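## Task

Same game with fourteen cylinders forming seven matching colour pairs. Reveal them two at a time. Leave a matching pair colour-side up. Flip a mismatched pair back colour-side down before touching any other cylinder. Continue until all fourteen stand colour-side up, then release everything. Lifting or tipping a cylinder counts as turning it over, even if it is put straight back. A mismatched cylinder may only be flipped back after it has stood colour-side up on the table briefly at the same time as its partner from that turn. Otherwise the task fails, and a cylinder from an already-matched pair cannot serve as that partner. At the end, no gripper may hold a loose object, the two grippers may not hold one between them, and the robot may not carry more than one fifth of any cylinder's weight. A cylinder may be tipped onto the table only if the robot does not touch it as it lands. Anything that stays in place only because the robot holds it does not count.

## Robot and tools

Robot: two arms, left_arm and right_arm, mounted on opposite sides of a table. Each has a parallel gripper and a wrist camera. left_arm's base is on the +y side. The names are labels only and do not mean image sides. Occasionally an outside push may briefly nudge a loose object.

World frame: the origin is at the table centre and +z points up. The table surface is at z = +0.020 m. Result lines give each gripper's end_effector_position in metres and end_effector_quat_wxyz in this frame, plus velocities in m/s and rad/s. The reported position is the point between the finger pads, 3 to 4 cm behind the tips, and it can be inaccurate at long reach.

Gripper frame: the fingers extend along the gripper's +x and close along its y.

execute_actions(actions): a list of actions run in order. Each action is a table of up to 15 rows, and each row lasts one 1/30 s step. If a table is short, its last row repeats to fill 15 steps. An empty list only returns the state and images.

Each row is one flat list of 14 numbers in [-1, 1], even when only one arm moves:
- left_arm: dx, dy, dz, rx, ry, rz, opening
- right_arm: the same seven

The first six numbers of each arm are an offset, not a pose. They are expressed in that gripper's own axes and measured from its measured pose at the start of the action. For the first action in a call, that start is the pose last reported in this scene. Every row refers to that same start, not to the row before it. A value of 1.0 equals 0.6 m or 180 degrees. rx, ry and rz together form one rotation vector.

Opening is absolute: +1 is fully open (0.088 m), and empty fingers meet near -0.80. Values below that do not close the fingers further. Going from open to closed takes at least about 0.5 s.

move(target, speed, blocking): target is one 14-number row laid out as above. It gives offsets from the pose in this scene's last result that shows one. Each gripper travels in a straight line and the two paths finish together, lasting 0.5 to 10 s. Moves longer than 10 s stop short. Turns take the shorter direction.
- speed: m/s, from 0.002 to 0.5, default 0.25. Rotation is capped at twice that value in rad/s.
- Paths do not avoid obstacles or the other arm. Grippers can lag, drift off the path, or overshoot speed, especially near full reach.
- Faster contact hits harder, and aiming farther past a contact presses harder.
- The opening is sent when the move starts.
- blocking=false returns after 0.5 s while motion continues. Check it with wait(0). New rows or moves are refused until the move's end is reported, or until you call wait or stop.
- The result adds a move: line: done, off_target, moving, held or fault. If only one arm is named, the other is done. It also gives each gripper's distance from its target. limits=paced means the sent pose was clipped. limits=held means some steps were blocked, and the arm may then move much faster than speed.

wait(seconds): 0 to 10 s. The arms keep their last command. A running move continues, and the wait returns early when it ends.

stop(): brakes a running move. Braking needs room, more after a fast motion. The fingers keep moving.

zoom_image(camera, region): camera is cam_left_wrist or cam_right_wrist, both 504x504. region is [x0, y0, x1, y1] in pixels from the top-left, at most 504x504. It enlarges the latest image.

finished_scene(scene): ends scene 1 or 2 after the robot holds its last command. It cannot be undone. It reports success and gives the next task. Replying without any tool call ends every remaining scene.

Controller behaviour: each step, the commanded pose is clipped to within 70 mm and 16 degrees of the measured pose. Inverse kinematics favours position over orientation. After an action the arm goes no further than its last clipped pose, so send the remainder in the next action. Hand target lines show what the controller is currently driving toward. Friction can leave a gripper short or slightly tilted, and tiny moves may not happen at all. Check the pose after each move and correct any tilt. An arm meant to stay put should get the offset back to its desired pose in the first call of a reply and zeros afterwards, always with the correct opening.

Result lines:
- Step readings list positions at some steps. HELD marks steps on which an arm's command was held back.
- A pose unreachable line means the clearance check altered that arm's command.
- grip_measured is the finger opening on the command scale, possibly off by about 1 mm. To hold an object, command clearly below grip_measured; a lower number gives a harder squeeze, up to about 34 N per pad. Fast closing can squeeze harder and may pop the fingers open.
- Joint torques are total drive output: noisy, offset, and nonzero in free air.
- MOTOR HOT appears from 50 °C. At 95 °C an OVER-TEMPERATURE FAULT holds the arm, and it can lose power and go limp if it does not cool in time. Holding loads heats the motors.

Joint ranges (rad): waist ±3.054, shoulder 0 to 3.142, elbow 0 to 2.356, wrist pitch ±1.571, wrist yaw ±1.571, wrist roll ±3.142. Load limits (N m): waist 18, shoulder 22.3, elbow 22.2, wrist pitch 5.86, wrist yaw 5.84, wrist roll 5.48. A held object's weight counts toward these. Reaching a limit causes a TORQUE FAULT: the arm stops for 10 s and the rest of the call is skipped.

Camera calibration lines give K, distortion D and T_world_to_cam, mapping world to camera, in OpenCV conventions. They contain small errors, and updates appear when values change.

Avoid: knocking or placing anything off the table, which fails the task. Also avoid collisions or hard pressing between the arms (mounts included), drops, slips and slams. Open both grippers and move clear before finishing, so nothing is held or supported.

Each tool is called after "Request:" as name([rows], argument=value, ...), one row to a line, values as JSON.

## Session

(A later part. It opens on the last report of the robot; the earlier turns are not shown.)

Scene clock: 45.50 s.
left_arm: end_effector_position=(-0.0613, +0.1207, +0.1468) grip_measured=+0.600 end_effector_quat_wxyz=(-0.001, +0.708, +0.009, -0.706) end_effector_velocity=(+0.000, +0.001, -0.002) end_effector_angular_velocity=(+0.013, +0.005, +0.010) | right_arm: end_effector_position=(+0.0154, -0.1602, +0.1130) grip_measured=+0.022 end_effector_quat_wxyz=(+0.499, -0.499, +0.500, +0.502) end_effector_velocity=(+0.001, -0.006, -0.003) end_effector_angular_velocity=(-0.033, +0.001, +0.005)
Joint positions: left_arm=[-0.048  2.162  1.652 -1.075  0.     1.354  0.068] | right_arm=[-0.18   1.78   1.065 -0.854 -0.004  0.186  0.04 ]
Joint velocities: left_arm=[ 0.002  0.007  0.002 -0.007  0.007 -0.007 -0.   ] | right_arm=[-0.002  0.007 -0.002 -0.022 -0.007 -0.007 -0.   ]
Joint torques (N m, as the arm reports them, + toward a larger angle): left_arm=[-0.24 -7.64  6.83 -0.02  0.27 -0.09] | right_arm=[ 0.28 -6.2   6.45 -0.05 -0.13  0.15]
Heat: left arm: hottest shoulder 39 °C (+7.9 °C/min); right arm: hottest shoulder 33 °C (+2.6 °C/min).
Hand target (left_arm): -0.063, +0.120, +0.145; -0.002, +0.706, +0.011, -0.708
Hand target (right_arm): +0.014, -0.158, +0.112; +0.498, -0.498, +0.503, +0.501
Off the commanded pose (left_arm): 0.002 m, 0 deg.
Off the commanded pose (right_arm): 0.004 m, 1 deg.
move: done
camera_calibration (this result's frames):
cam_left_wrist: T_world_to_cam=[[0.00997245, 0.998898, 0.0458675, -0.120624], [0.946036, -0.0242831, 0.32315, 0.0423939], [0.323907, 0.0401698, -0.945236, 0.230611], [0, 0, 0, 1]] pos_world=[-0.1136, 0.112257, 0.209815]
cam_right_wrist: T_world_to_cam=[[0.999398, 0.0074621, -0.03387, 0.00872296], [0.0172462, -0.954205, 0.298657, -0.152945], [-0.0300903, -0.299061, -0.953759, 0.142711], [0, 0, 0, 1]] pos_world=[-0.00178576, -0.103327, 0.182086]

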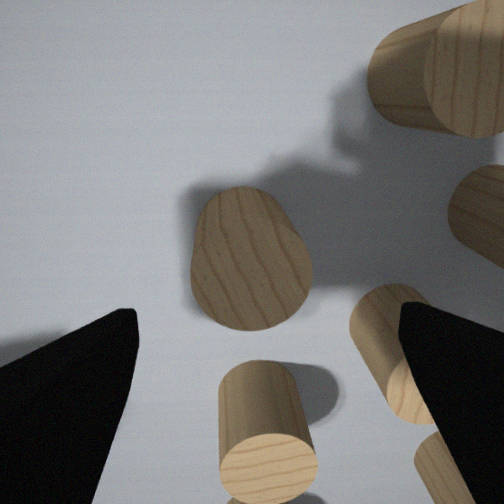

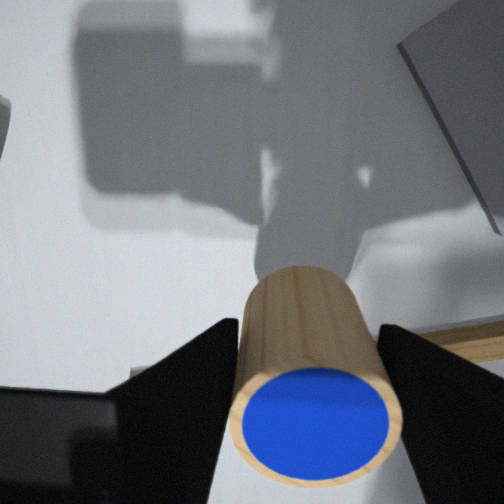

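Request:
move(target=[0.123,0.004,0.002,0,0,0.004,0.6,0.055,0,0.012,0,0,0,-0.25], speed=0.1)

Request:
move(target=[0,0,0,0,0,0,-0.25,0,0,0,0,0,0,0.55])

Request:
move(target=[-0.15,0,0,0,0,0,-0.25,-0.1,0,0,0,0,0,0.55])

Request:
move(target=[-0.2,0.16,-0.17,0,0,0.497,-0.25,-0.245,-0.043,0.105,0,-0.495,0,0.55], speed=0.4)

Scene clock: 50.30 s.
left_arm: end_effector_position=(-0.0621, +0.1177, +0.0771) grip_measured=+0.600 end_effector_quat_wxyz=(+0.006, +0.706, +0.001, -0.708) end_effector_velocity=(-0.002, -0.001, +0.000) end_effector_angular_velocity=(-0.006, +0.009, +0.005) | right_arm: end_effector_position=(+0.0134, -0.1492, +0.0868) grip_measured=+0.022 end_effector_quat_wxyz=(+0.503, -0.493, +0.496, +0.508) end_effector_velocity=(+0.002, -0.000, +0.001) end_effector_angular_velocity=(-0.001, -0.008, +0.034)
Joint positions: left_arm=[-0.049  2.26   1.517 -0.821  0.     1.354  0.068] | right_arm=[-0.18   1.855  1.043 -0.736 -0.004  0.186  0.04 ]
Joint velocities: left_arm=[-0.002 -0.002 -0.002  0.007  0.007 -0.007 -0.   ] | right_arm=[-0.002 -0.002  0.002 -0.007  0.007 -0.037 -0.   ]
Joint torques (N m, as the arm reports them, + toward a larger angle): left_arm=[-0.25 -7.87  4.91  0.41 -0.05 -0.03] | right_arm=[-0.17 -6.21  3.41  0.61 -0.01 -0.12]
Heat: left arm: hottest shoulder 39 °C (+7.2 °C/min); right arm: hottest shoulder 33 °C (+2.4 °C/min).
Hand target (left_arm): -0.062, +0.120, +0.073; +0.004, +0.708, +0.004, -0.706
Hand target (right_arm): +0.015, -0.153, +0.080; +0.499, -0.499, +0.500, +0.502
Off the commanded pose (left_arm): 0.004 m, 1 deg.
Off the commanded pose (right_arm): 0.008 m, 1 deg.
move: done
camera_calibration (this result's frames):
cam_left_wrist: T_world_to_cam=[[0.010506, 0.999625, 0.0252983, -0.112922], [0.947404, -0.0180438, 0.319531, 0.0652058], [0.319868, 0.0206107, -0.947238, 0.167319], [0, 0, 0, 1]] pos_world=[-0.11411, 0.110608, 0.140513]
cam_right_wrist: T_world_to_cam=[[0.999269, 0.00777559, -0.0374282, 0.0100896], [0.0179542, -0.959849, 0.279942, -0.13379], [-0.0337487, -0.280409, -0.959287, 0.124269], [0, 0, 0, 1]] pos_world=[-0.00348619, -0.0936505, 0.157041]

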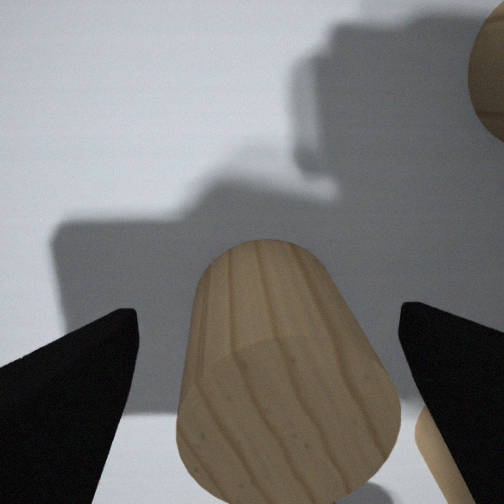

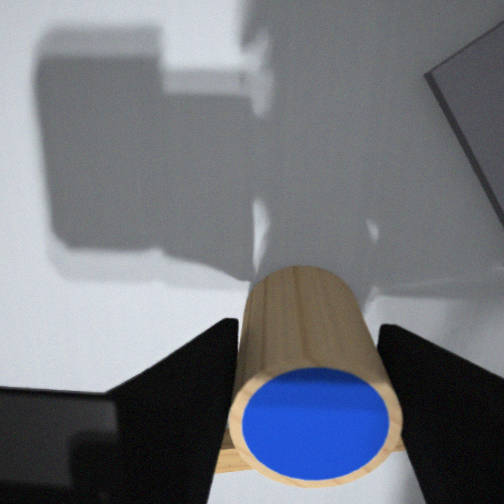

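Scene clock: 50.97 s.
left_arm: end_effector_position=(-0.0621, +0.1177, +0.0771) grip_measured=+0.037 end_effector_quat_wxyz=(+0.006, +0.706, +0.001, -0.708) end_effector_velocity=(+0.001, +0.002, +0.000) end_effector_angular_velocity=(+0.006, -0.009, +0.005) | right_arm: end_effector_position=(+0.0133, -0.1490, +0.0868) grip_measured=+0.548 end_effector_quat_wxyz=(+0.503, -0.493, +0.496, +0.508) end_effector_velocity=(-0.001, +0.003, +0.001) end_effector_angular_velocity=(+0.011, +0.009, +0.005)
Joint positions: left_arm=[-0.049  2.26   1.517 -0.821  0.     1.354  0.041] | right_arm=[-0.18   1.855  1.043 -0.735 -0.005  0.186  0.066]
Joint velocities: left_arm=[-0.002 -0.002 -0.002 -0.007 -0.007 -0.007 -0.   ] | right_arm=[-0.002 -0.002  0.002  0.007 -0.007 -0.007  0.   ]
Joint torques (N m, as the arm reports them, + toward a larger angle): left_arm=[-0.09 -8.64  5.47  0.22  0.04 -0.01] | right_arm=[ 0.09 -7.68  4.79  0.09  0.   -0.02]
Heat: left arm: hottest shoulder 40 °C (+8.2 °C/min); right arm: hottest shoulder 33 °C (+2.4 °C/min).
Hand target (left_arm): -0.062, +0.118, +0.077; +0.006, +0.706, +0.001, -0.708
Hand target (right_arm): +0.013, -0.149, +0.087; +0.503, -0.493, +0.496, +0.508
Off the commanded pose (left_arm): 0.000 m, 0 deg.
Off the commanded pose (right_arm): 0.000 m, 0 deg.
move: done
camera_calibration (this result's frames):
cam_left_wrist: T_world_to_cam=[[0.010506, 0.999625, 0.0252983, -0.112922], [0.947404, -0.0180438, 0.319531, 0.0652058], [0.319868, 0.0206107, -0.947238, 0.167319], [0, 0, 0, 1]] pos_world=[-0.11411, 0.110608, 0.140513]
cam_right_wrist: T_world_to_cam=[[0.99925, 0.00780983, -0.0379397, 0.0102257], [0.0181072, -0.960039, 0.279281, -0.133616], [-0.0342424, -0.279758, -0.95946, 0.124431], [0, 0, 0, 1]] pos_world=[-0.0035378, -0.0935455, 0.157091]

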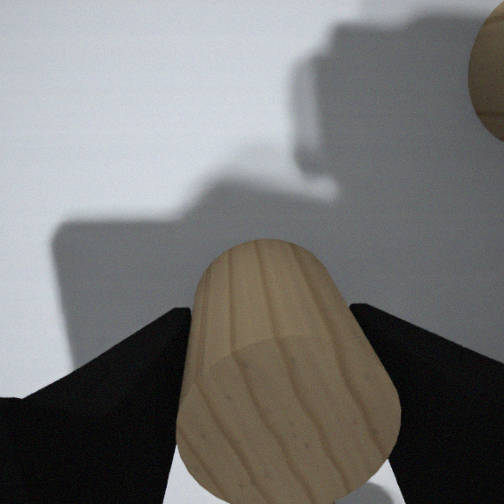

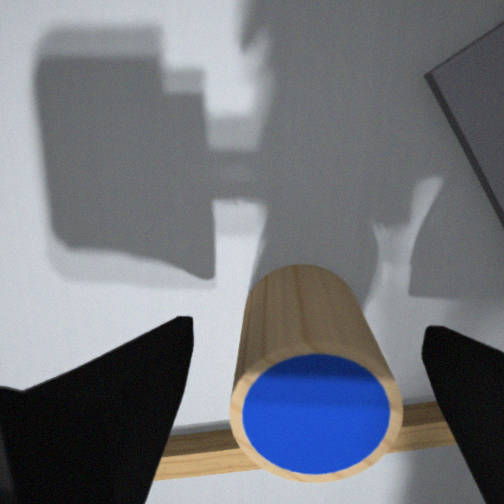

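Scene clock: 51.87 s.
left_arm: end_effector_position=(-0.0615, +0.1204, +0.1612) grip_measured=+0.037 end_effector_quat_wxyz=(+0.001, +0.708, +0.006, -0.707) end_effector_velocity=(+0.001, +0.003, +0.003) end_effector_angular_velocity=(+0.010, -0.010, +0.019) | right_arm: end_effector_position=(+0.0142, -0.1533, +0.1417) grip_measured=+0.550 end_effector_quat_wxyz=(+0.499, -0.498, +0.500, +0.503) end_effector_velocity=(+0.001, +0.001, +0.002) end_effector_angular_velocity=(+0.001, +0.008, +0.000)
Joint positions: left_arm=[-0.049  2.144  1.682 -1.116  0.     1.354  0.041] | right_arm=[-0.18   1.757  1.161 -0.968 -0.005  0.186  0.066]
Joint velocities: left_arm=[-0.002 -0.002  0.007 -0.022 -0.007 -0.022 -0.   ] | right_arm=[-0.007 -0.002  0.007 -0.007 -0.007 -0.007 -0.   ]
Joint torques (N m, as the arm reports them, + toward a larger angle): left_arm=[-0.09 -9.33  6.9  -0.05  0.05 -0.04] | right_arm=[-0.07 -8.24  6.71 -0.02  0.   -0.04]
Heat: left arm: hottest shoulder 40 °C (+8.1 °C/min); right arm: hottest shoulder 33 °C (+2.3 °C/min).
Hand target (left_arm): -0.063, +0.118, +0.167; +0.006, +0.706, +0.001, -0.708
Hand target (right_arm): +0.014, -0.150, +0.147; +0.503, -0.493, +0.496, +0.508
Off the commanded pose (left_arm): 0.006 m, 1 deg.
Off the commanded pose (right_arm): 0.006 m, 1 deg.
move: done
camera_calibration (this result's frames):
cam_left_wrist: T_world_to_cam=[[0.01041, 0.999165, 0.0395115, -0.119974], [0.946454, -0.022596, 0.322046, 0.0379402], [0.32267, 0.0340433, -0.945899, 0.245076], [0, 0, 0, 1]] pos_world=[-0.113739, 0.112388, 0.224339]
cam_right_wrist: T_world_to_cam=[[0.999361, 0.00722213, -0.0349988, 0.0110152], [0.0172277, -0.955413, 0.294769, -0.154557], [-0.0313095, -0.295184, -0.954927, 0.172851], [0, 0, 0, 1]] pos_world=[-0.00293367, -0.0967229, 0.211004]

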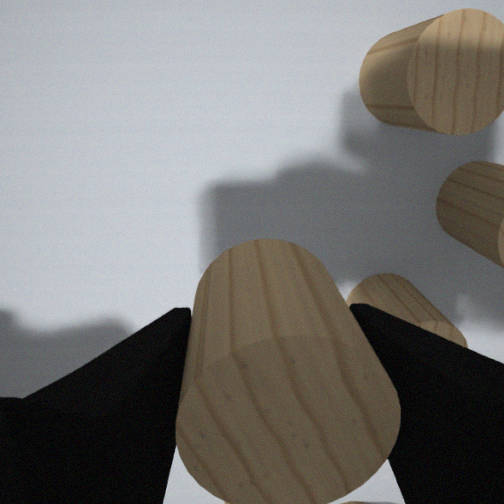

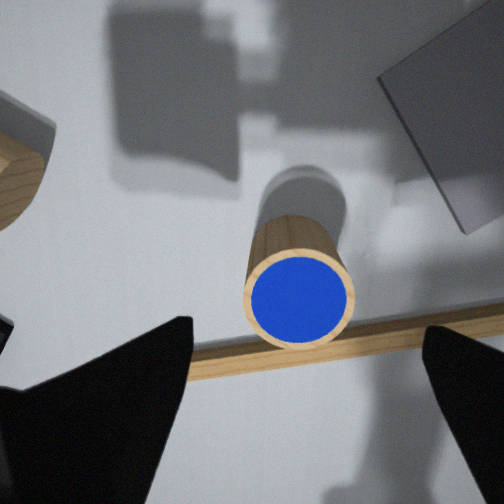

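Scene clock: 54.40 s.
left_arm: end_effector_position=(+0.0402, +0.0251, +0.2853) grip_measured=+0.036 end_effector_quat_wxyz=(+0.497, +0.507, -0.497, -0.499) end_effector_velocity=(+0.000, +0.000, -0.001) end_effector_angular_velocity=(-0.002, -0.007, -0.005) | right_arm: end_effector_position=(+0.0396, -0.0901, +0.2981) grip_measured=+0.550 end_effector_quat_wxyz=(+0.704, +0.012, +0.005, +0.710) end_effector_velocity=(-0.002, -0.000, -0.001) end_effector_angular_velocity=(+0.007, -0.021, +0.010)
Joint positions: left_arm=[0.207 1.869 0.847 1.009 0.042 1.579 0.041] | right_arm=[-0.224  1.27   0.42   0.861  0.136  0.023  0.066]
Joint velocities: left_arm=[ 0.002  0.002 -0.002  0.007  0.007  0.007 -0.   ] | right_arm=[ 0.002  0.007 -0.007  0.022 -0.007 -0.022 -0.   ]
Joint torques (N m, as the arm reports them, + toward a larger angle): left_arm=[ 0.14 -6.3   5.47  2.17  0.2  -0.05] | right_arm=[-0.18 -3.36  4.57  1.97 -0.11 -0.14]
Heat: left arm: hottest shoulder 40 °C (+7.7 °C/min); right arm: hottest shoulder 34 °C (+3.3 °C/min).
Hand target (left_arm): +0.041, +0.025, +0.282; +0.495, +0.507, -0.497, -0.501
Hand target (right_arm): +0.040, -0.091, +0.289; +0.704, +0.002, +0.009, +0.710
Off the commanded pose (left_arm): 0.005 m, 1 deg.
Off the commanded pose (right_arm): 0.009 m, 2 deg.
move: off_target (right_arm)
camera_calibration (this result's frames):
cam_left_wrist: T_world_to_cam=[[0.0290043, 0.0442545, -0.998599, 0.288739], [0.943675, 0.328203, 0.0419538, -0.0292045], [0.3296, -0.94357, -0.0322426, 0.0964737], [0, 0, 0, 1]] pos_world=[-0.0126128, 0.0878367, 0.29267]
cam_right_wrist: T_world_to_cam=[[0.999099, 0.0380742, -0.0187285, -0.0114947], [-0.00687488, -0.290298, -0.956912, 0.293295], [-0.0418705, 0.956179, -0.289774, 0.256599], [0, 0, 0, 1]] pos_world=[0.0242447, -0.159774, 0.354798]

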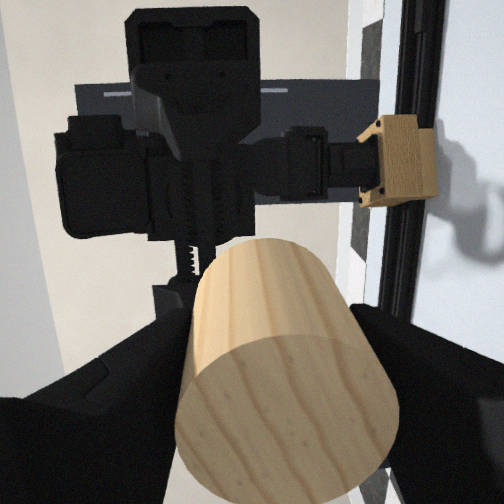

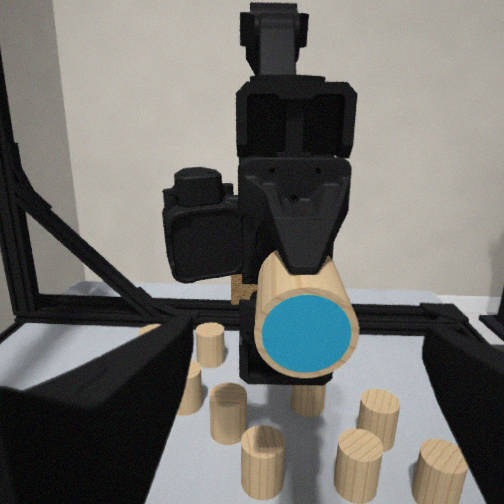

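Request:
move(target=[0,0,0,0,0,0,-0.25,0.106,-0.006,-0.012,-0.005,0,0,0.55], speed=0.15)

Request:
move(target=[0,0,0,0,0,0,-0.25,0,0,0,0,0,0,-0.25])

Request:
move(target=[0,0,0,0,0,0,0.6,0,0,0,0,0,0,-0.25])

Request:
move(target=[-0.15,0.01,0,0,0,0.005,0.6,0,0,0,0,0,0,-0.25])

Request:
move(target=[0,0,0,0,0,0,0.6,-0.083,0.07,-0.297,0,0.504,0,-0.25], speed=0.4)

Request:
move(target=[0,0,0,0,0,0,0.6,0.058,0,0,0,0.003,0,-0.25], speed=0.08)

Request:
move(target=[0,0,0,0,0,0,0.6,0,0,0,0,0,0,0.55])

Scene clock: 59.53 s.
left_arm: end_effector_position=(+0.0401, +0.0251, +0.2848) grip_measured=+0.034 end_effector_quat_wxyz=(+0.497, +0.507, -0.497, -0.499) end_effector_velocity=(-0.000, -0.000, +0.004) end_effector_angular_velocity=(-0.012, +0.007, +0.005) | right_arm: end_effector_position=(+0.0421, -0.0299, +0.2912) grip_measured=+0.550 end_effector_quat_wxyz=(+0.704, +0.008, +0.002, +0.710) end_effector_velocity=(-0.000, +0.002, -0.003) end_effector_angular_velocity=(-0.017, +0.005, +0.005)
Joint positions: left_arm=[0.207 1.87  0.847 1.01  0.042 1.579 0.041] | right_arm=[-0.264  1.554  0.611  0.952  0.097  0.013  0.066]
Joint velocities: left_arm=[-0.002 -0.002  0.002  0.007 -0.007 -0.007 -0.   ] | right_arm=[-0.002  0.002  0.007 -0.022 -0.007  0.007  0.   ]
Joint torques (N m, as the arm reports them, + toward a larger angle): left_arm=[-0.2  -7.1   6.    1.7   0.03 -0.03] | right_arm=[-0.11 -5.3   7.43  2.   -0.1  -0.19]
Heat: left arm: hottest shoulder 40 °C (+7.1 °C/min); right arm: hottest shoulder 33 °C (+2.0 °C/min).
Hand target (left_arm): +0.040, +0.025, +0.285; +0.497, +0.507, -0.497, -0.499
Hand target (right_arm): +0.043, -0.027, +0.291; +0.704, +0.007, -0.001, +0.710
Off the commanded pose (left_arm): 0.001 m, 0 deg.
Off the commanded pose (right_arm): 0.004 m, 0 deg.
move: done
camera_calibration (this result's frames):
cam_left_wrist: T_world_to_cam=[[0.0289787, 0.0450042, -0.998566, 0.288187], [0.943802, 0.327811, 0.0421634, -0.0291786], [0.329238, -0.943671, -0.0329755, 0.096686], [0, 0, 0, 1]] pos_world=[-0.0126452, 0.0878352, 0.292192]
cam_right_wrist: T_world_to_cam=[[0.999267, 0.0372005, -0.00905709, -0.0192593], [0.00218675, -0.291623, -0.956531, 0.30359], [-0.0382246, 0.95581, -0.291491, 0.197473], [0, 0, 0, 1]] pos_world=[0.0261297, -0.0994962, 0.347781]

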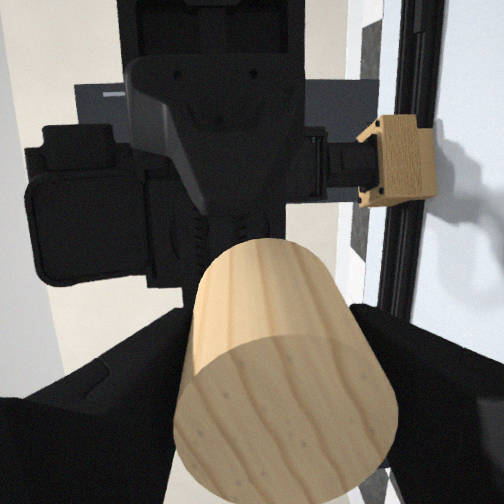

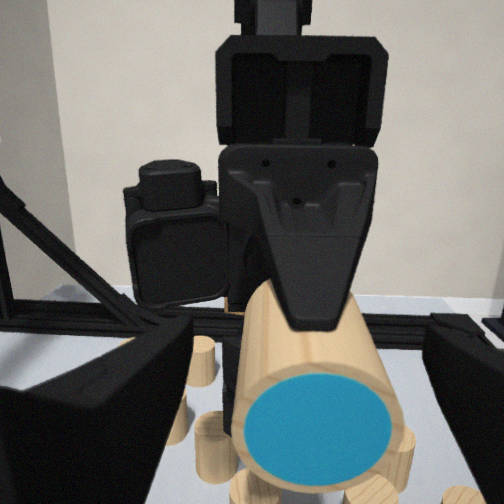

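Scene clock: 60.03 s.
left_arm: end_effector_position=(+0.0399, +0.0251, +0.2848) grip_measured=+0.034 end_effector_quat_wxyz=(+0.497, +0.507, -0.497, -0.499) end_effector_velocity=(-0.000, +0.001, -0.001) end_effector_angular_velocity=(+0.007, +0.008, +0.005) | right_arm: end_effector_position=(+0.0423, -0.0299, +0.2910) grip_measured=+0.021 end_effector_quat_wxyz=(+0.704, +0.008, +0.002, +0.710) end_effector_velocity=(-0.000, -0.001, +0.004) end_effector_angular_velocity=(+0.012, -0.006, +0.015)
Joint positions: left_arm=[0.206 1.87  0.847 1.01  0.043 1.579 0.041] | right_arm=[-0.264  1.554  0.611  0.952  0.097  0.013  0.04 ]
Joint velocities: left_arm=[-0.002 -0.002 -0.002 -0.007 -0.007 -0.007 -0.   ] | right_arm=[-0.007 -0.007 -0.002  0.007 -0.022 -0.007 -0.   ]
Joint torques (N m, as the arm reports them, + toward a larger angle): left_arm=[ 0.   -6.94  5.9   1.74  0.   -0.04] | right_arm=[ 0.08 -6.37  5.94  1.84  0.    0.  ]
Heat: left arm: hottest shoulder 40 °C (+7.1 °C/min); right arm: hottest shoulder 33 °C (+2.0 °C/min).
Hand target (left_arm): +0.040, +0.025, +0.285; +0.497, +0.507, -0.497, -0.499
Hand target (right_arm): +0.042, -0.030, +0.291; +0.704, +0.008, +0.002, +0.710
Off the commanded pose (left_arm): 0.000 m, 0 deg.
Off the commanded pose (right_arm): 0.000 m, 0 deg.
move: done
camera_calibration (this result's frames):
cam_left_wrist: T_world_to_cam=[[0.0290082, 0.0449818, -0.998567, 0.288194], [0.944052, 0.327091, 0.0421588, -0.0289346], [0.328518, -0.943922, -0.0329768, 0.0967954], [0, 0, 0, 1]] pos_world=[-0.0128433, 0.0878681, 0.292192]
cam_right_wrist: T_world_to_cam=[[0.999295, 0.0364346, -0.00903469, -0.0195084], [0.00199893, -0.291988, -0.95642, 0.303422], [-0.0374848, 0.955728, -0.291855, 0.19746], [0, 0, 0, 1]] pos_world=[0.0262899, -0.0994115, 0.347652]

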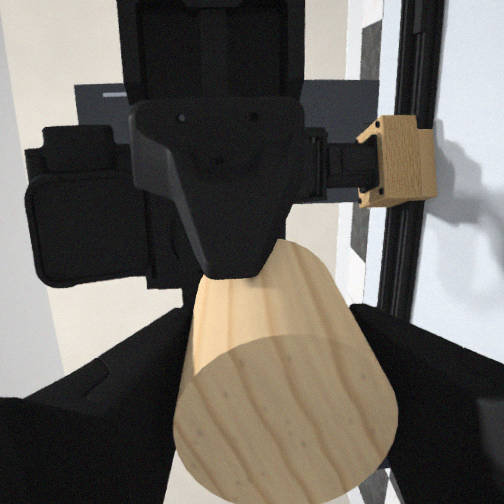

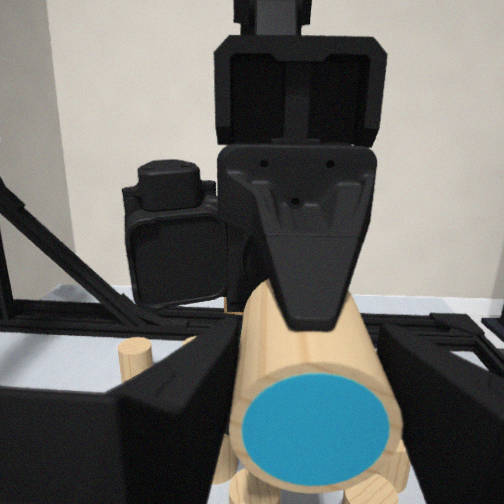

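Scene clock: 60.70 s.
left_arm: end_effector_position=(+0.0399, +0.0251, +0.2848) grip_measured=+0.598 end_effector_quat_wxyz=(+0.497, +0.507, -0.497, -0.499) end_effector_velocity=(-0.000, +0.000, -0.007) end_effector_angular_velocity=(+0.027, +0.009, +0.005) | right_arm: end_effector_position=(+0.0423, -0.0299, +0.2910) grip_measured=+0.021 end_effector_quat_wxyz=(+0.704, +0.008, +0.002, +0.710) end_effector_velocity=(-0.000, +0.000, +0.004) end_effector_angular_velocity=(+0.012, -0.006, +0.005)
Joint positions: left_arm=[0.206 1.87  0.847 1.01  0.043 1.579 0.068] | right_arm=[-0.264  1.554  0.611  0.952  0.097  0.013  0.04 ]
Joint velocities: left_arm=[-0.002  0.002 -0.002 -0.022 -0.007 -0.007  0.   ] | right_arm=[-0.002 -0.002  0.002  0.007 -0.007 -0.007 -0.   ]
Joint torques (N m, as the arm reports them, + toward a larger angle): left_arm=[-0.15 -6.95  5.99  1.71 -0.01 -0.07] | right_arm=[ 0.04 -6.37  5.9   1.85  0.   -0.02]
Heat: left arm: hottest shoulder 40 °C (+7.0 °C/min); right arm: hottest shoulder 33 °C (+2.0 °C/min).
Hand target (left_arm): +0.040, +0.025, +0.285; +0.497, +0.507, -0.497, -0.500
Hand target (right_arm): +0.042, -0.030, +0.291; +0.704, +0.008, +0.002, +0.710
Off the commanded pose (left_arm): 0.000 m, 0 deg.
Off the commanded pose (right_arm): 0.000 m, 0 deg.
move: done
camera_calibration (this result's frames):
cam_left_wrist: T_world_to_cam=[[0.0290082, 0.0449818, -0.998567, 0.288194], [0.944052, 0.327091, 0.0421588, -0.0289346], [0.328518, -0.943922, -0.0329768, 0.0967954], [0, 0, 0, 1]] pos_world=[-0.0128433, 0.0878681, 0.292192]
cam_right_wrist: T_world_to_cam=[[0.999295, 0.0364346, -0.00903469, -0.0195084], [0.00199893, -0.291988, -0.95642, 0.303422], [-0.0374848, 0.955728, -0.291855, 0.19746], [0, 0, 0, 1]] pos_world=[0.0262899, -0.0994115, 0.347652]

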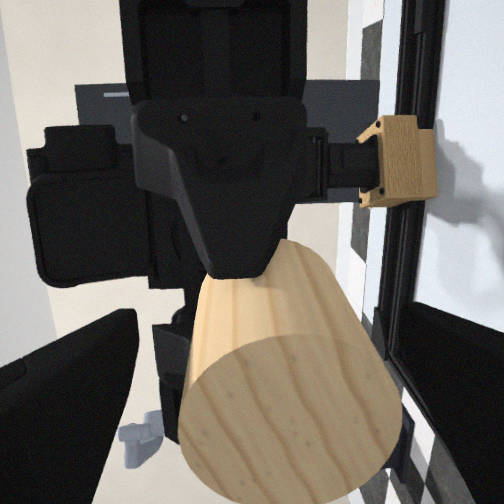

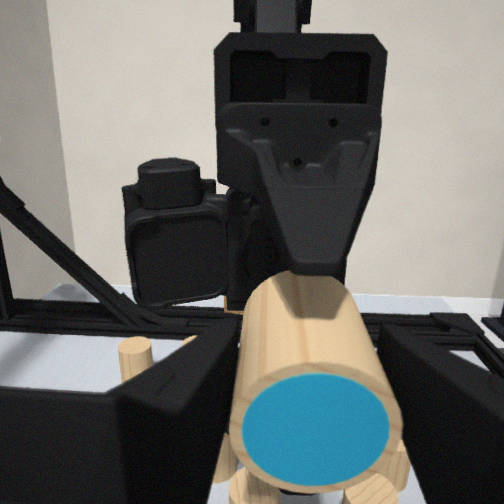

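Scene clock: 61.67 s.
left_arm: end_effector_position=(+0.0387, +0.1128, +0.2912) grip_measured=+0.600 end_effector_quat_wxyz=(+0.501, +0.504, -0.500, -0.495) end_effector_velocity=(+0.002, +0.003, -0.002) end_effector_angular_velocity=(+0.007, +0.008, +0.010) | right_arm: end_effector_position=(+0.0423, -0.0299, +0.2910) grip_measured=+0.021 end_effector_quat_wxyz=(+0.704, +0.008, +0.002, +0.710) end_effector_velocity=(-0.000, -0.000, -0.004) end_effector_angular_velocity=(-0.012, -0.023, +0.005)
Joint positions: left_arm=[0.217 1.566 0.496 1.072 0.05  1.579 0.068] | right_arm=[-0.264  1.554  0.611  0.952  0.097  0.013  0.04 ]
Joint velocities: left_arm=[ 0.002 -0.012 -0.012 -0.007 -0.007 -0.007 -0.   ] | right_arm=[-0.002  0.002 -0.002 -0.007 -0.007 -0.022  0.   ]
Joint torques (N m, as the arm reports them, + toward a larger angle): left_arm=[ 0.25 -5.8   5.19  1.6   0.23 -0.07] | right_arm=[ 0.08 -6.36  5.94  1.87  0.01  0.  ]
Heat: left arm: hottest shoulder 40 °C (+7.0 °C/min); right arm: hottest shoulder 33 °C (+2.0 °C/min).
Hand target (left_arm): +0.039, +0.115, +0.292; +0.500, +0.503, -0.501, -0.496
Hand target (right_arm): +0.042, -0.030, +0.291; +0.704, +0.008, +0.002, +0.710
Off the commanded pose (left_arm): 0.002 m, 0 deg.
Off the commanded pose (right_arm): 0.000 m, 0 deg.
move: done
camera_calibration (this result's frames):
cam_left_wrist: T_world_to_cam=[[0.0296113, 0.0310033, -0.999081, 0.292375], [0.942893, 0.330896, 0.0382143, -0.0559989], [0.331777, -0.943158, -0.0194346, 0.175992], [0, 0, 0, 1]] pos_world=[-0.0142468, 0.175454, 0.297666]
cam_right_wrist: T_world_to_cam=[[0.999295, 0.0364346, -0.00903469, -0.0195084], [0.00199893, -0.291988, -0.95642, 0.303422], [-0.0374848, 0.955728, -0.291855, 0.19746], [0, 0, 0, 1]] pos_world=[0.0262899, -0.0994115, 0.347652]

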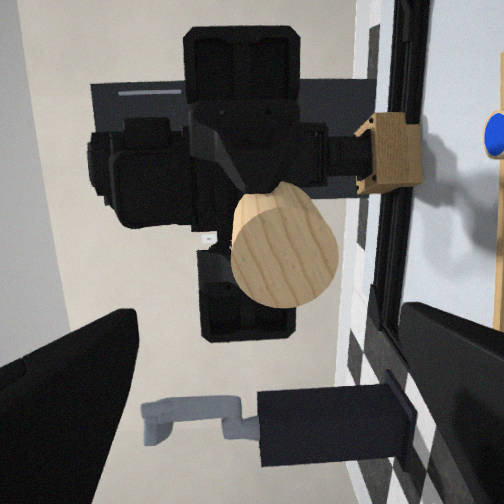

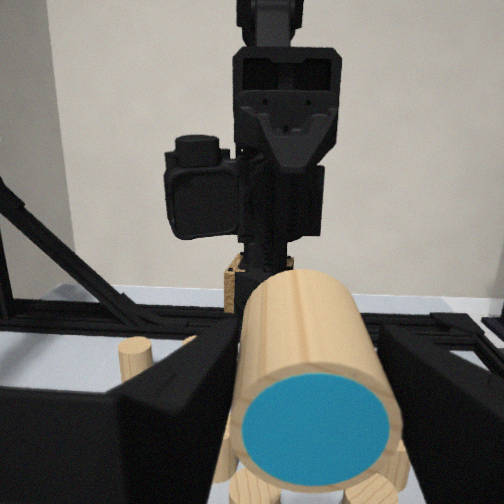

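Scene clock: 64.27 s.
left_arm: end_effector_position=(+0.0387, +0.1128, +0.2912) grip_measured=+0.600 end_effector_quat_wxyz=(+0.501, +0.504, -0.500, -0.495) end_effector_velocity=(+0.000, +0.001, +0.000) end_effector_angular_velocity=(+0.003, -0.007, +0.005) | right_arm: end_effector_position=(+0.0013, -0.0798, +0.1153) grip_measured=+0.021 end_effector_quat_wxyz=(+0.499, -0.499, +0.499, +0.503) end_effector_velocity=(-0.000, -0.000, -0.003) end_effector_angular_velocity=(-0.013, +0.005, -0.010)
Joint positions: left_arm=[0.217 1.566 0.496 1.072 0.05  1.579 0.068] | right_arm=[-0.183  2.059  1.464 -0.97  -0.003  0.181  0.04 ]
Joint velocities: left_arm=[-0.002 -0.007 -0.002 -0.007 -0.007  0.007 -0.   ] | right_arm=[-0.002  0.012  0.007 -0.007 -0.007  0.007 -0.   ]
Joint torques (N m, as the arm reports them, + toward a larger angle): left_arm=[ 0.12 -4.83  5.71  1.74 -0.01 -0.04] | right_arm=[ 0.26 -7.98  6.73 -0.03 -0.12  0.16]
Heat: left arm: hottest shoulder 40 °C (+7.1 °C/min); right arm: hottest shoulder 34 °C (+3.0 °C/min).
Hand target (left_arm): +0.039, +0.113, +0.291; +0.501, +0.504, -0.500, -0.495
Hand target (right_arm): -0.000, -0.078, +0.112; +0.498, -0.499, +0.502, +0.501
Off the commanded pose (left_arm): 0.000 m, 0 deg.
Off the commanded pose (right_arm): 0.004 m, 1 deg.
move: done
camera_calibration (this result's frames):
cam_left_wrist: T_world_to_cam=[[0.0296113, 0.0310033, -0.999081, 0.292375], [0.942893, 0.330896, 0.0382143, -0.0559989], [0.331777, -0.943158, -0.0194346, 0.175992], [0, 0, 0, 1]] pos_world=[-0.0142468, 0.175454, 0.297666]
cam_right_wrist: T_world_to_cam=[[0.999406, 0.0094472, -0.0331369, 0.0223788], [0.0188509, -0.954909, 0.2963, -0.0764403], [-0.0288435, -0.296749, -0.95452, 0.168833], [0, 0, 0, 1]] pos_world=[-0.0160548, -0.0231038, 0.184545]

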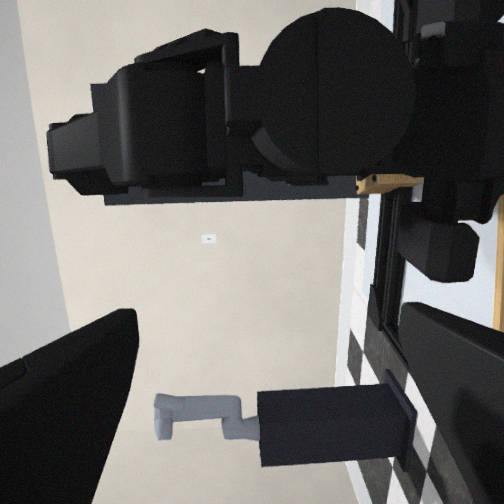

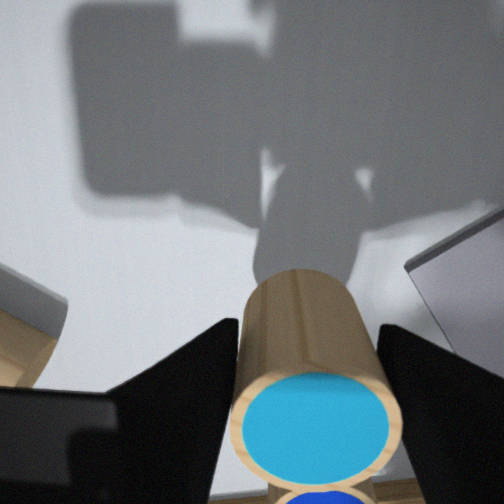

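Scene clock: 65.03 s.
left_arm: end_effector_position=(+0.0387, +0.1128, +0.2912) grip_measured=+0.600 end_effector_quat_wxyz=(+0.501, +0.504, -0.500, -0.495) end_effector_velocity=(+0.000, +0.001, -0.002) end_effector_angular_velocity=(+0.007, -0.007, +0.005) | right_arm: end_effector_position=(+0.0005, -0.0757, +0.0896) grip_measured=+0.021 end_effector_quat_wxyz=(+0.501, -0.495, +0.496, +0.507) end_effector_velocity=(-0.002, -0.003, -0.001) end_effector_angular_velocity=(-0.016, +0.019, -0.009)
Joint positions: left_arm=[0.217 1.566 0.496 1.072 0.05  1.579 0.068] | right_arm=[-0.183  2.103  1.42  -0.871 -0.003  0.181  0.04 ]
Joint velocities: left_arm=[-0.002 -0.002 -0.002 -0.007 -0.007  0.007 -0.   ] | right_arm=[-0.002  0.002 -0.002 -0.007 -0.022  0.007 -0.   ]
Joint torques (N m, as the arm reports them, + toward a larger angle): left_arm=[ 0.07 -4.85  5.75  1.75  0.   -0.04] | right_arm=[ 0.02 -8.06  3.68  0.59 -0.05 -0.02]
Heat: left arm: hottest shoulder 40 °C (+7.1 °C/min); right arm: hottest shoulder 34 °C (+3.0 °C/min).
Hand target (left_arm): +0.039, +0.113, +0.291; +0.501, +0.504, -0.500, -0.495
Hand target (right_arm): +0.001, -0.080, +0.081; +0.497, -0.501, +0.501, +0.501
Off the commanded pose (left_arm): 0.000 m, 0 deg.
Off the commanded pose (right_arm): 0.010 m, 1 deg.
move: off_target (right_arm)
camera_calibration (this result's frames):
cam_left_wrist: T_world_to_cam=[[0.0296113, 0.0310033, -0.999081, 0.292375], [0.942893, 0.330896, 0.0382143, -0.0559989], [0.331777, -0.943158, -0.0194346, 0.175992], [0, 0, 0, 1]] pos_world=[-0.0142468, 0.175454, 0.297666]
cam_right_wrist: T_world_to_cam=[[0.999327, 0.00987082, -0.0353391, 0.0224834], [0.0195254, -0.958501, 0.284419, -0.064107], [-0.0310651, -0.284917, -0.958049, 0.146671], [0, 0, 0, 1]] pos_world=[-0.0166602, -0.0198795, 0.159545]

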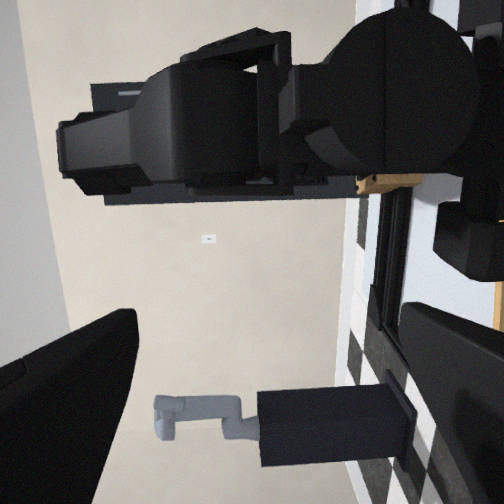

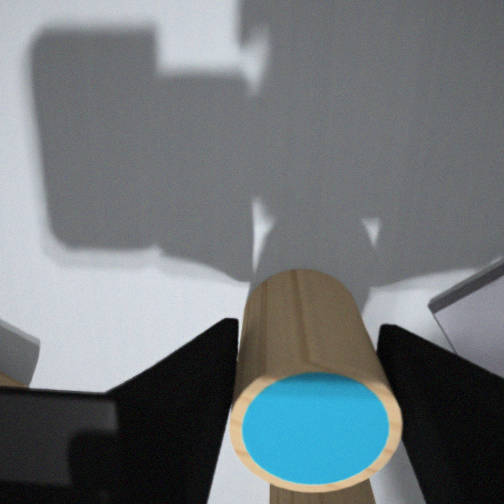

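Scene clock: 65.70 s.
left_arm: end_effector_position=(+0.0387, +0.1128, +0.2912) grip_measured=+0.600 end_effector_quat_wxyz=(+0.501, +0.504, -0.500, -0.495) end_effector_velocity=(+0.002, +0.001, +0.002) end_effector_angular_velocity=(-0.008, +0.022, +0.020) | right_arm: end_effector_position=(+0.0005, -0.0754, +0.0896) grip_measured=+0.548 end_effector_quat_wxyz=(+0.502, -0.495, +0.496, +0.507) end_effector_velocity=(+0.001, -0.005, +0.000) end_effector_angular_velocity=(-0.023, +0.003, +0.005)
Joint positions: left_arm=[0.217 1.566 0.496 1.072 0.05  1.579 0.068] | right_arm=[-0.183  2.103  1.42  -0.87  -0.003  0.181  0.066]
Joint velocities: left_arm=[-0.002 -0.002 -0.002  0.007 -0.022 -0.022 -0.   ] | right_arm=[-0.002 -0.002 -0.002 -0.022 -0.007 -0.007  0.001]
Joint torques (N m, as the arm reports them, + toward a larger angle): left_arm=[-0.06 -4.86  5.78  1.72 -0.03 -0.05] | right_arm=[ 0.1  -9.76  5.14  0.04  0.01 -0.01]
Heat: left arm: hottest shoulder 40 °C (+7.0 °C/min); right arm: hottest shoulder 34 °C (+3.0 °C/min).
Hand target (left_arm): +0.039, +0.113, +0.291; +0.501, +0.504, -0.500, -0.495
Hand target (right_arm): +0.001, -0.076, +0.090; +0.501, -0.495, +0.496, +0.507
Off the commanded pose (left_arm): 0.000 m, 0 deg.
Off the commanded pose (right_arm): 0.000 m, 0 deg.
move: done
camera_calibration (this result's frames):
cam_left_wrist: T_world_to_cam=[[0.0296113, 0.0310033, -0.999081, 0.292375], [0.942893, 0.330896, 0.0382143, -0.0559989], [0.331777, -0.943158, -0.0194346, 0.175992], [0, 0, 0, 1]] pos_world=[-0.0142468, 0.175454, 0.297666]
cam_right_wrist: T_world_to_cam=[[0.999319, 0.00991068, -0.035539, 0.0225481], [0.0195854, -0.958821, 0.283336, -0.0637993], [-0.0312675, -0.28384, -0.958362, 0.146853], [0, 0, 0, 1]] pos_world=[-0.0166915, -0.0197128, 0.159616]

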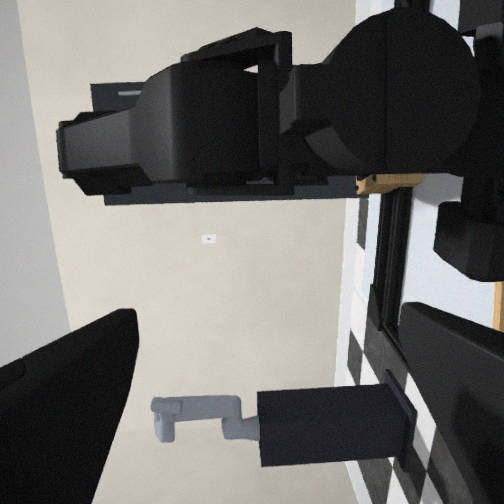

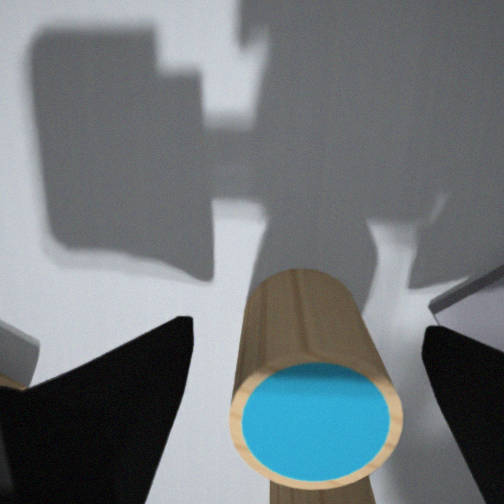

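Request:
wait(seconds=1)

Request:
move(target=[0,0,0,0,0,0,0.6,0,0,0,0,0,0,-0.25])

Request:
move(target=[0,0,0,0,0,0,0.6,-0.06,0,0,0,0,0,-0.25])

Request:
move(target=[0,0,0,0,0,0,0.6,-0.278,-0.07,0.083,0,-0.495,0,-0.25], speed=0.4)

Scene clock: 70.27 s.
left_arm: end_effector_position=(+0.0387, +0.1128, +0.2911) grip_measured=+0.600 end_effector_quat_wxyz=(+0.501, +0.504, -0.500, -0.495) end_effector_velocity=(-0.002, -0.000, +0.003) end_effector_angular_velocity=(-0.012, +0.021, -0.000) | right_arm: end_effector_position=(+0.0005, -0.0754, +0.0897) grip_measured=+0.550 end_effector_quat_wxyz=(+0.502, -0.495, +0.496, +0.507) end_effector_velocity=(-0.000, +0.001, +0.000) end_effector_angular_velocity=(+0.006, +0.009, -0.010)
Joint positions: left_arm=[0.217 1.566 0.495 1.072 0.05  1.579 0.068] | right_arm=[-0.183  2.102  1.42  -0.87  -0.003  0.181  0.066]
Joint velocities: left_arm=[-0.007 -0.002  0.002  0.007 -0.007 -0.022  0.   ] | right_arm=[-0.002 -0.002 -0.002  0.007 -0.007  0.007 -0.   ]
Joint torques (N m, as the arm reports them, + toward a larger angle): left_arm=[ 0.14 -4.83  5.77  1.71 -0.01 -0.04] | right_arm=[ 0.05 -9.78  5.16  0.05  0.   -0.02]
Heat: left arm: hottest shoulder 39 °C (+5.1 °C/min); right arm: hottest shoulder 35 °C (+3.0 °C/min).
Hand target (left_arm): +0.039, +0.113, +0.291; +0.501, +0.504, -0.500, -0.495
Hand target (right_arm): +0.001, -0.076, +0.090; +0.502, -0.495, +0.496, +0.507
Off the commanded pose (left_arm): 0.000 m, 0 deg.
Off the commanded pose (right_arm): 0.000 m, 0 deg.
wait: 1.00 s; at rest from the start
camera_calibration (this result's frames):
cam_left_wrist: T_world_to_cam=[[0.0295885, 0.0313837, -0.999069, 0.292179], [0.942894, 0.330882, 0.0383188, -0.0560415], [0.331776, -0.94315, -0.0198013, 0.176164], [0, 0, 0, 1]] pos_world=[-0.0142509, 0.175522, 0.297543]
cam_right_wrist: T_world_to_cam=[[0.999317, 0.00992401, -0.0356057, 0.0225666], [0.0196053, -0.958927, 0.282976, -0.0637789], [-0.031335, -0.28348, -0.958466, 0.147033], [0, 0, 0, 1]] pos_world=[-0.0166935, -0.0197022, 0.159778]

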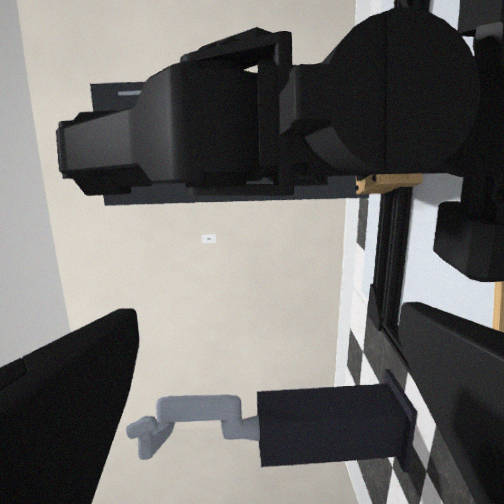

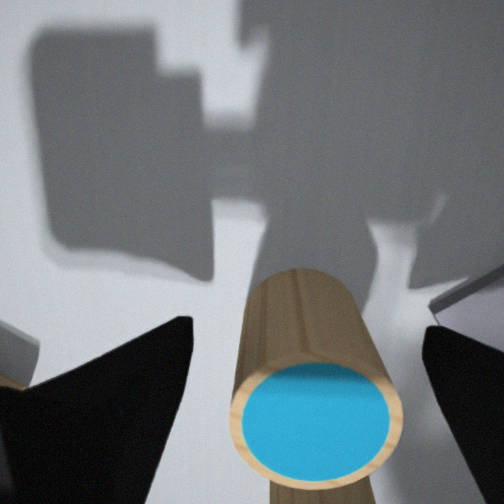

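Scene clock: 70.77 s.
left_arm: end_effector_position=(+0.0387, +0.1128, +0.2911) grip_measured=+0.600 end_effector_quat_wxyz=(+0.501, +0.504, -0.500, -0.495) end_effector_velocity=(-0.002, +0.001, -0.002) end_effector_angular_velocity=(+0.002, +0.007, -0.010) | right_arm: end_effector_position=(+0.0003, -0.0754, +0.0897) grip_measured=+0.022 end_effector_quat_wxyz=(+0.501, -0.495, +0.496, +0.507) end_effector_velocity=(-0.000, +0.001, +0.000) end_effector_angular_velocity=(+0.009, -0.006, +0.010)
Joint positions: left_arm=[0.217 1.566 0.495 1.072 0.05  1.579 0.068] | right_arm=[-0.183  2.102  1.42  -0.87  -0.004  0.182  0.04 ]
Joint velocities: left_arm=[-0.002  0.002 -0.007  0.007  0.007 -0.007 -0.   ] | right_arm=[ 0.002 -0.002 -0.002  0.007  0.007 -0.007 -0.   ]
Joint torques (N m, as the arm reports them, + toward a larger angle): left_arm=[-0.02 -4.76  5.86  1.74 -0.02 -0.04] | right_arm=[ 0.06 -9.83  5.15  0.13  0.03 -0.02]
Heat: left arm: hottest shoulder 39 °C (+5.0 °C/min); right arm: hottest shoulder 35 °C (+3.0 °C/min).
Hand target (left_arm): +0.039, +0.113, +0.291; +0.501, +0.504, -0.500, -0.495
Hand target (right_arm): +0.000, -0.075, +0.090; +0.502, -0.495, +0.496, +0.507
Off the commanded pose (left_arm): 0.000 m, 0 deg.
Off the commanded pose (right_arm): 0.000 m, 0 deg.
move: done
camera_calibration (this result's frames):
cam_left_wrist: T_world_to_cam=[[0.0295885, 0.0313837, -0.999069, 0.292179], [0.942894, 0.330882, 0.0383188, -0.0560415], [0.331776, -0.94315, -0.0198013, 0.176164], [0, 0, 0, 1]] pos_world=[-0.0142509, 0.175522, 0.297543]
cam_right_wrist: T_world_to_cam=[[0.999279, 0.00955682, -0.0367384, 0.0228101], [0.0195807, -0.958873, 0.283159, -0.0638186], [-0.0325213, -0.283674, -0.958369, 0.146997], [0, 0, 0, 1]] pos_world=[-0.0167635, -0.0197128, 0.159786]

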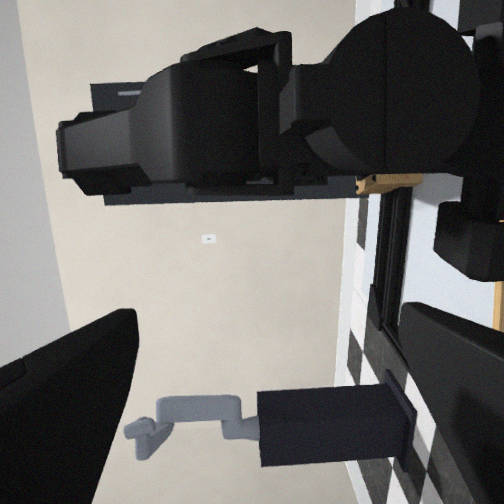

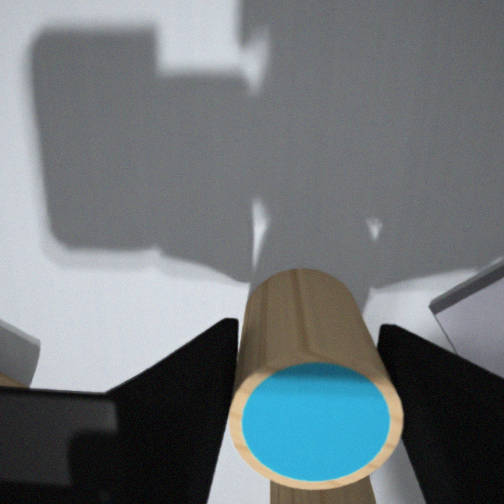

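Scene clock: 71.57 s.
left_arm: end_effector_position=(+0.0387, +0.1128, +0.2911) grip_measured=+0.600 end_effector_quat_wxyz=(+0.501, +0.504, -0.500, -0.495) end_effector_velocity=(+0.000, +0.001, -0.005) end_effector_angular_velocity=(+0.022, +0.023, +0.005) | right_arm: end_effector_position=(+0.0011, -0.0794, +0.1194) grip_measured=+0.022 end_effector_quat_wxyz=(+0.498, -0.500, +0.500, +0.502) end_effector_velocity=(-0.000, -0.001, +0.001) end_effector_angular_velocity=(-0.004, +0.007, -0.010)
Joint positions: left_arm=[0.217 1.566 0.495 1.072 0.05  1.579 0.068] | right_arm=[-0.183  2.058  1.479 -0.991 -0.004  0.182  0.04 ]
Joint velocities: left_arm=[-0.002 -0.002 -0.002 -0.022 -0.007 -0.022 -0.   ] | right_arm=[-0.002 -0.002  0.002 -0.007 -0.007  0.007 -0.   ]
Joint torques (N m, as the arm reports them, + toward a larger angle): left_arm=[-0.1  -4.85  5.89  1.7   0.01 -0.05] | right_arm=[  0.   -10.65   6.76  -0.06  -0.01  -0.04]
Heat: left arm: hottest shoulder 39 °C (+5.0 °C/min); right arm: hottest shoulder 36 °C (+4.0 °C/min).
Hand target (left_arm): +0.039, +0.113, +0.291; +0.501, +0.504, -0.500, -0.495
Hand target (right_arm): +0.001, -0.076, +0.126; +0.501, -0.495, +0.497, +0.507
Off the commanded pose (left_arm): 0.000 m, 0 deg.
Off the commanded pose (right_arm): 0.007 m, 1 deg.
move: done
camera_calibration (this result's frames):
cam_left_wrist: T_world_to_cam=[[0.0295885, 0.0313837, -0.999069, 0.292179], [0.942894, 0.330882, 0.0383188, -0.0560415], [0.331776, -0.94315, -0.0198013, 0.176164], [0, 0, 0, 1]] pos_world=[-0.0142509, 0.175522, 0.297543]
cam_right_wrist: T_world_to_cam=[[0.999396, 0.00893712, -0.0335947, 0.0227587], [0.0186158, -0.953734, 0.300074, -0.0777244], [-0.0293586, -0.300518, -0.953324, 0.172409], [0, 0, 0, 1]] pos_world=[-0.0162364, -0.0225201, 0.188449]

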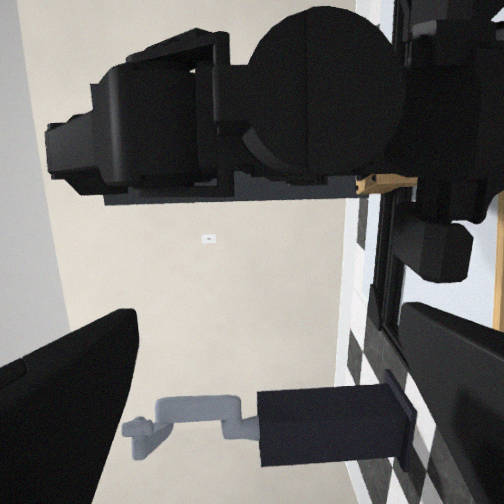

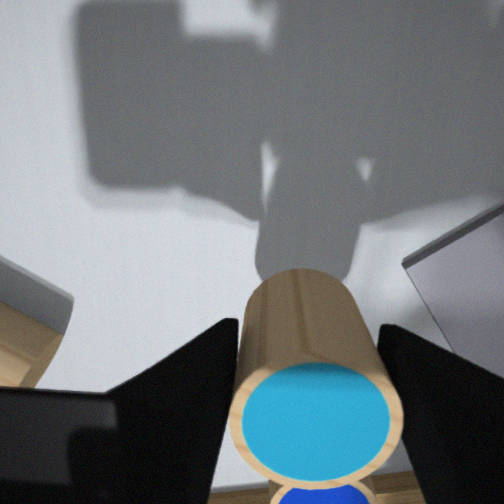

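Scene clock: 74.13 s.
left_arm: end_effector_position=(+0.0387, +0.1128, +0.2911) grip_measured=+0.600 end_effector_quat_wxyz=(+0.501, +0.504, -0.500, -0.495) end_effector_velocity=(-0.002, +0.001, -0.007) end_effector_angular_velocity=(+0.027, +0.009, -0.010) | right_arm: end_effector_position=(+0.0425, -0.0286, +0.2950) grip_measured=+0.021 end_effector_quat_wxyz=(+0.703, +0.008, +0.006, +0.711) end_effector_velocity=(-0.000, +0.000, -0.002) end_effector_angular_velocity=(-0.002, -0.008, +0.005)
Joint positions: left_arm=[0.217 1.566 0.495 1.072 0.05  1.579 0.068] | right_arm=[-0.267  1.542  0.626  0.919  0.091  0.021  0.04 ]
Joint velocities: left_arm=[-0.002 -0.002 -0.007 -0.022  0.007 -0.007 -0.   ] | right_arm=[-0.002  0.007 -0.002  0.007 -0.007 -0.007 -0.   ]
Joint torques (N m, as the arm reports them, + toward a larger angle): left_arm=[-0.04 -4.87  5.73  1.74 -0.02 -0.04] | right_arm=[-0.23 -5.44  4.46  2.12 -0.09 -0.19]
Heat: left arm: hottest shoulder 39 °C (+4.1 °C/min); right arm: hottest shoulder 36 °C (+4.1 °C/min).
Hand target (left_arm): +0.039, +0.113, +0.291; +0.501, +0.504, -0.500, -0.495
Hand target (right_arm): +0.043, -0.029, +0.286; +0.703, -0.001, +0.010, +0.711
Off the commanded pose (left_arm): 0.000 m, 0 deg.
Off the commanded pose (right_arm): 0.009 m, 1 deg.
move: off_target (right_arm)
camera_calibration (this result's frames):
cam_left_wrist: T_world_to_cam=[[0.0295885, 0.0313837, -0.999069, 0.292179], [0.942894, 0.330882, 0.0383188, -0.0560415], [0.331776, -0.94315, -0.0198013, 0.176164], [0, 0, 0, 1]] pos_world=[-0.0142509, 0.175522, 0.297543]
cam_right_wrist: T_world_to_cam=[[0.99908, 0.0398361, -0.0158709, -0.0175933], [-0.00330448, -0.297488, -0.95472, 0.307154], [-0.0427537, 0.953894, -0.297083, 0.199086], [0, 0, 0, 1]] pos_world=[0.0271038, -0.0978315, 0.352111]

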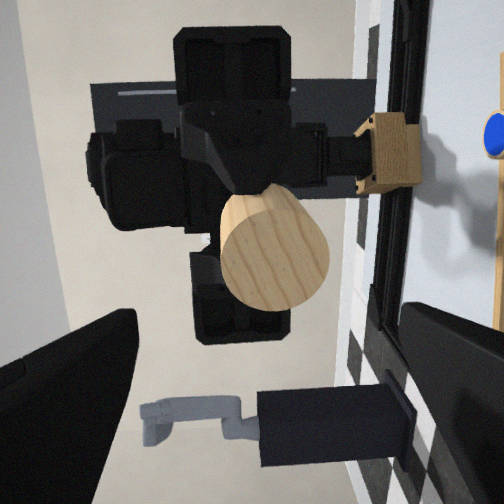

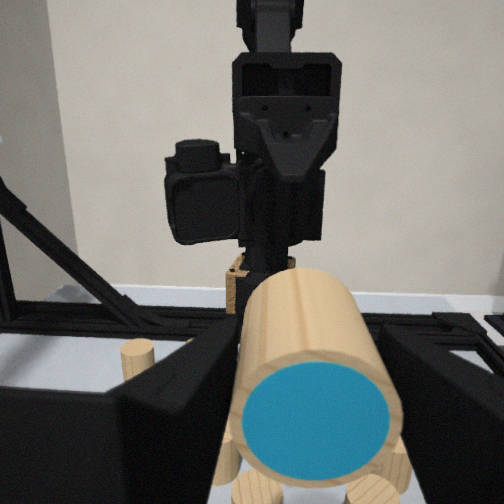

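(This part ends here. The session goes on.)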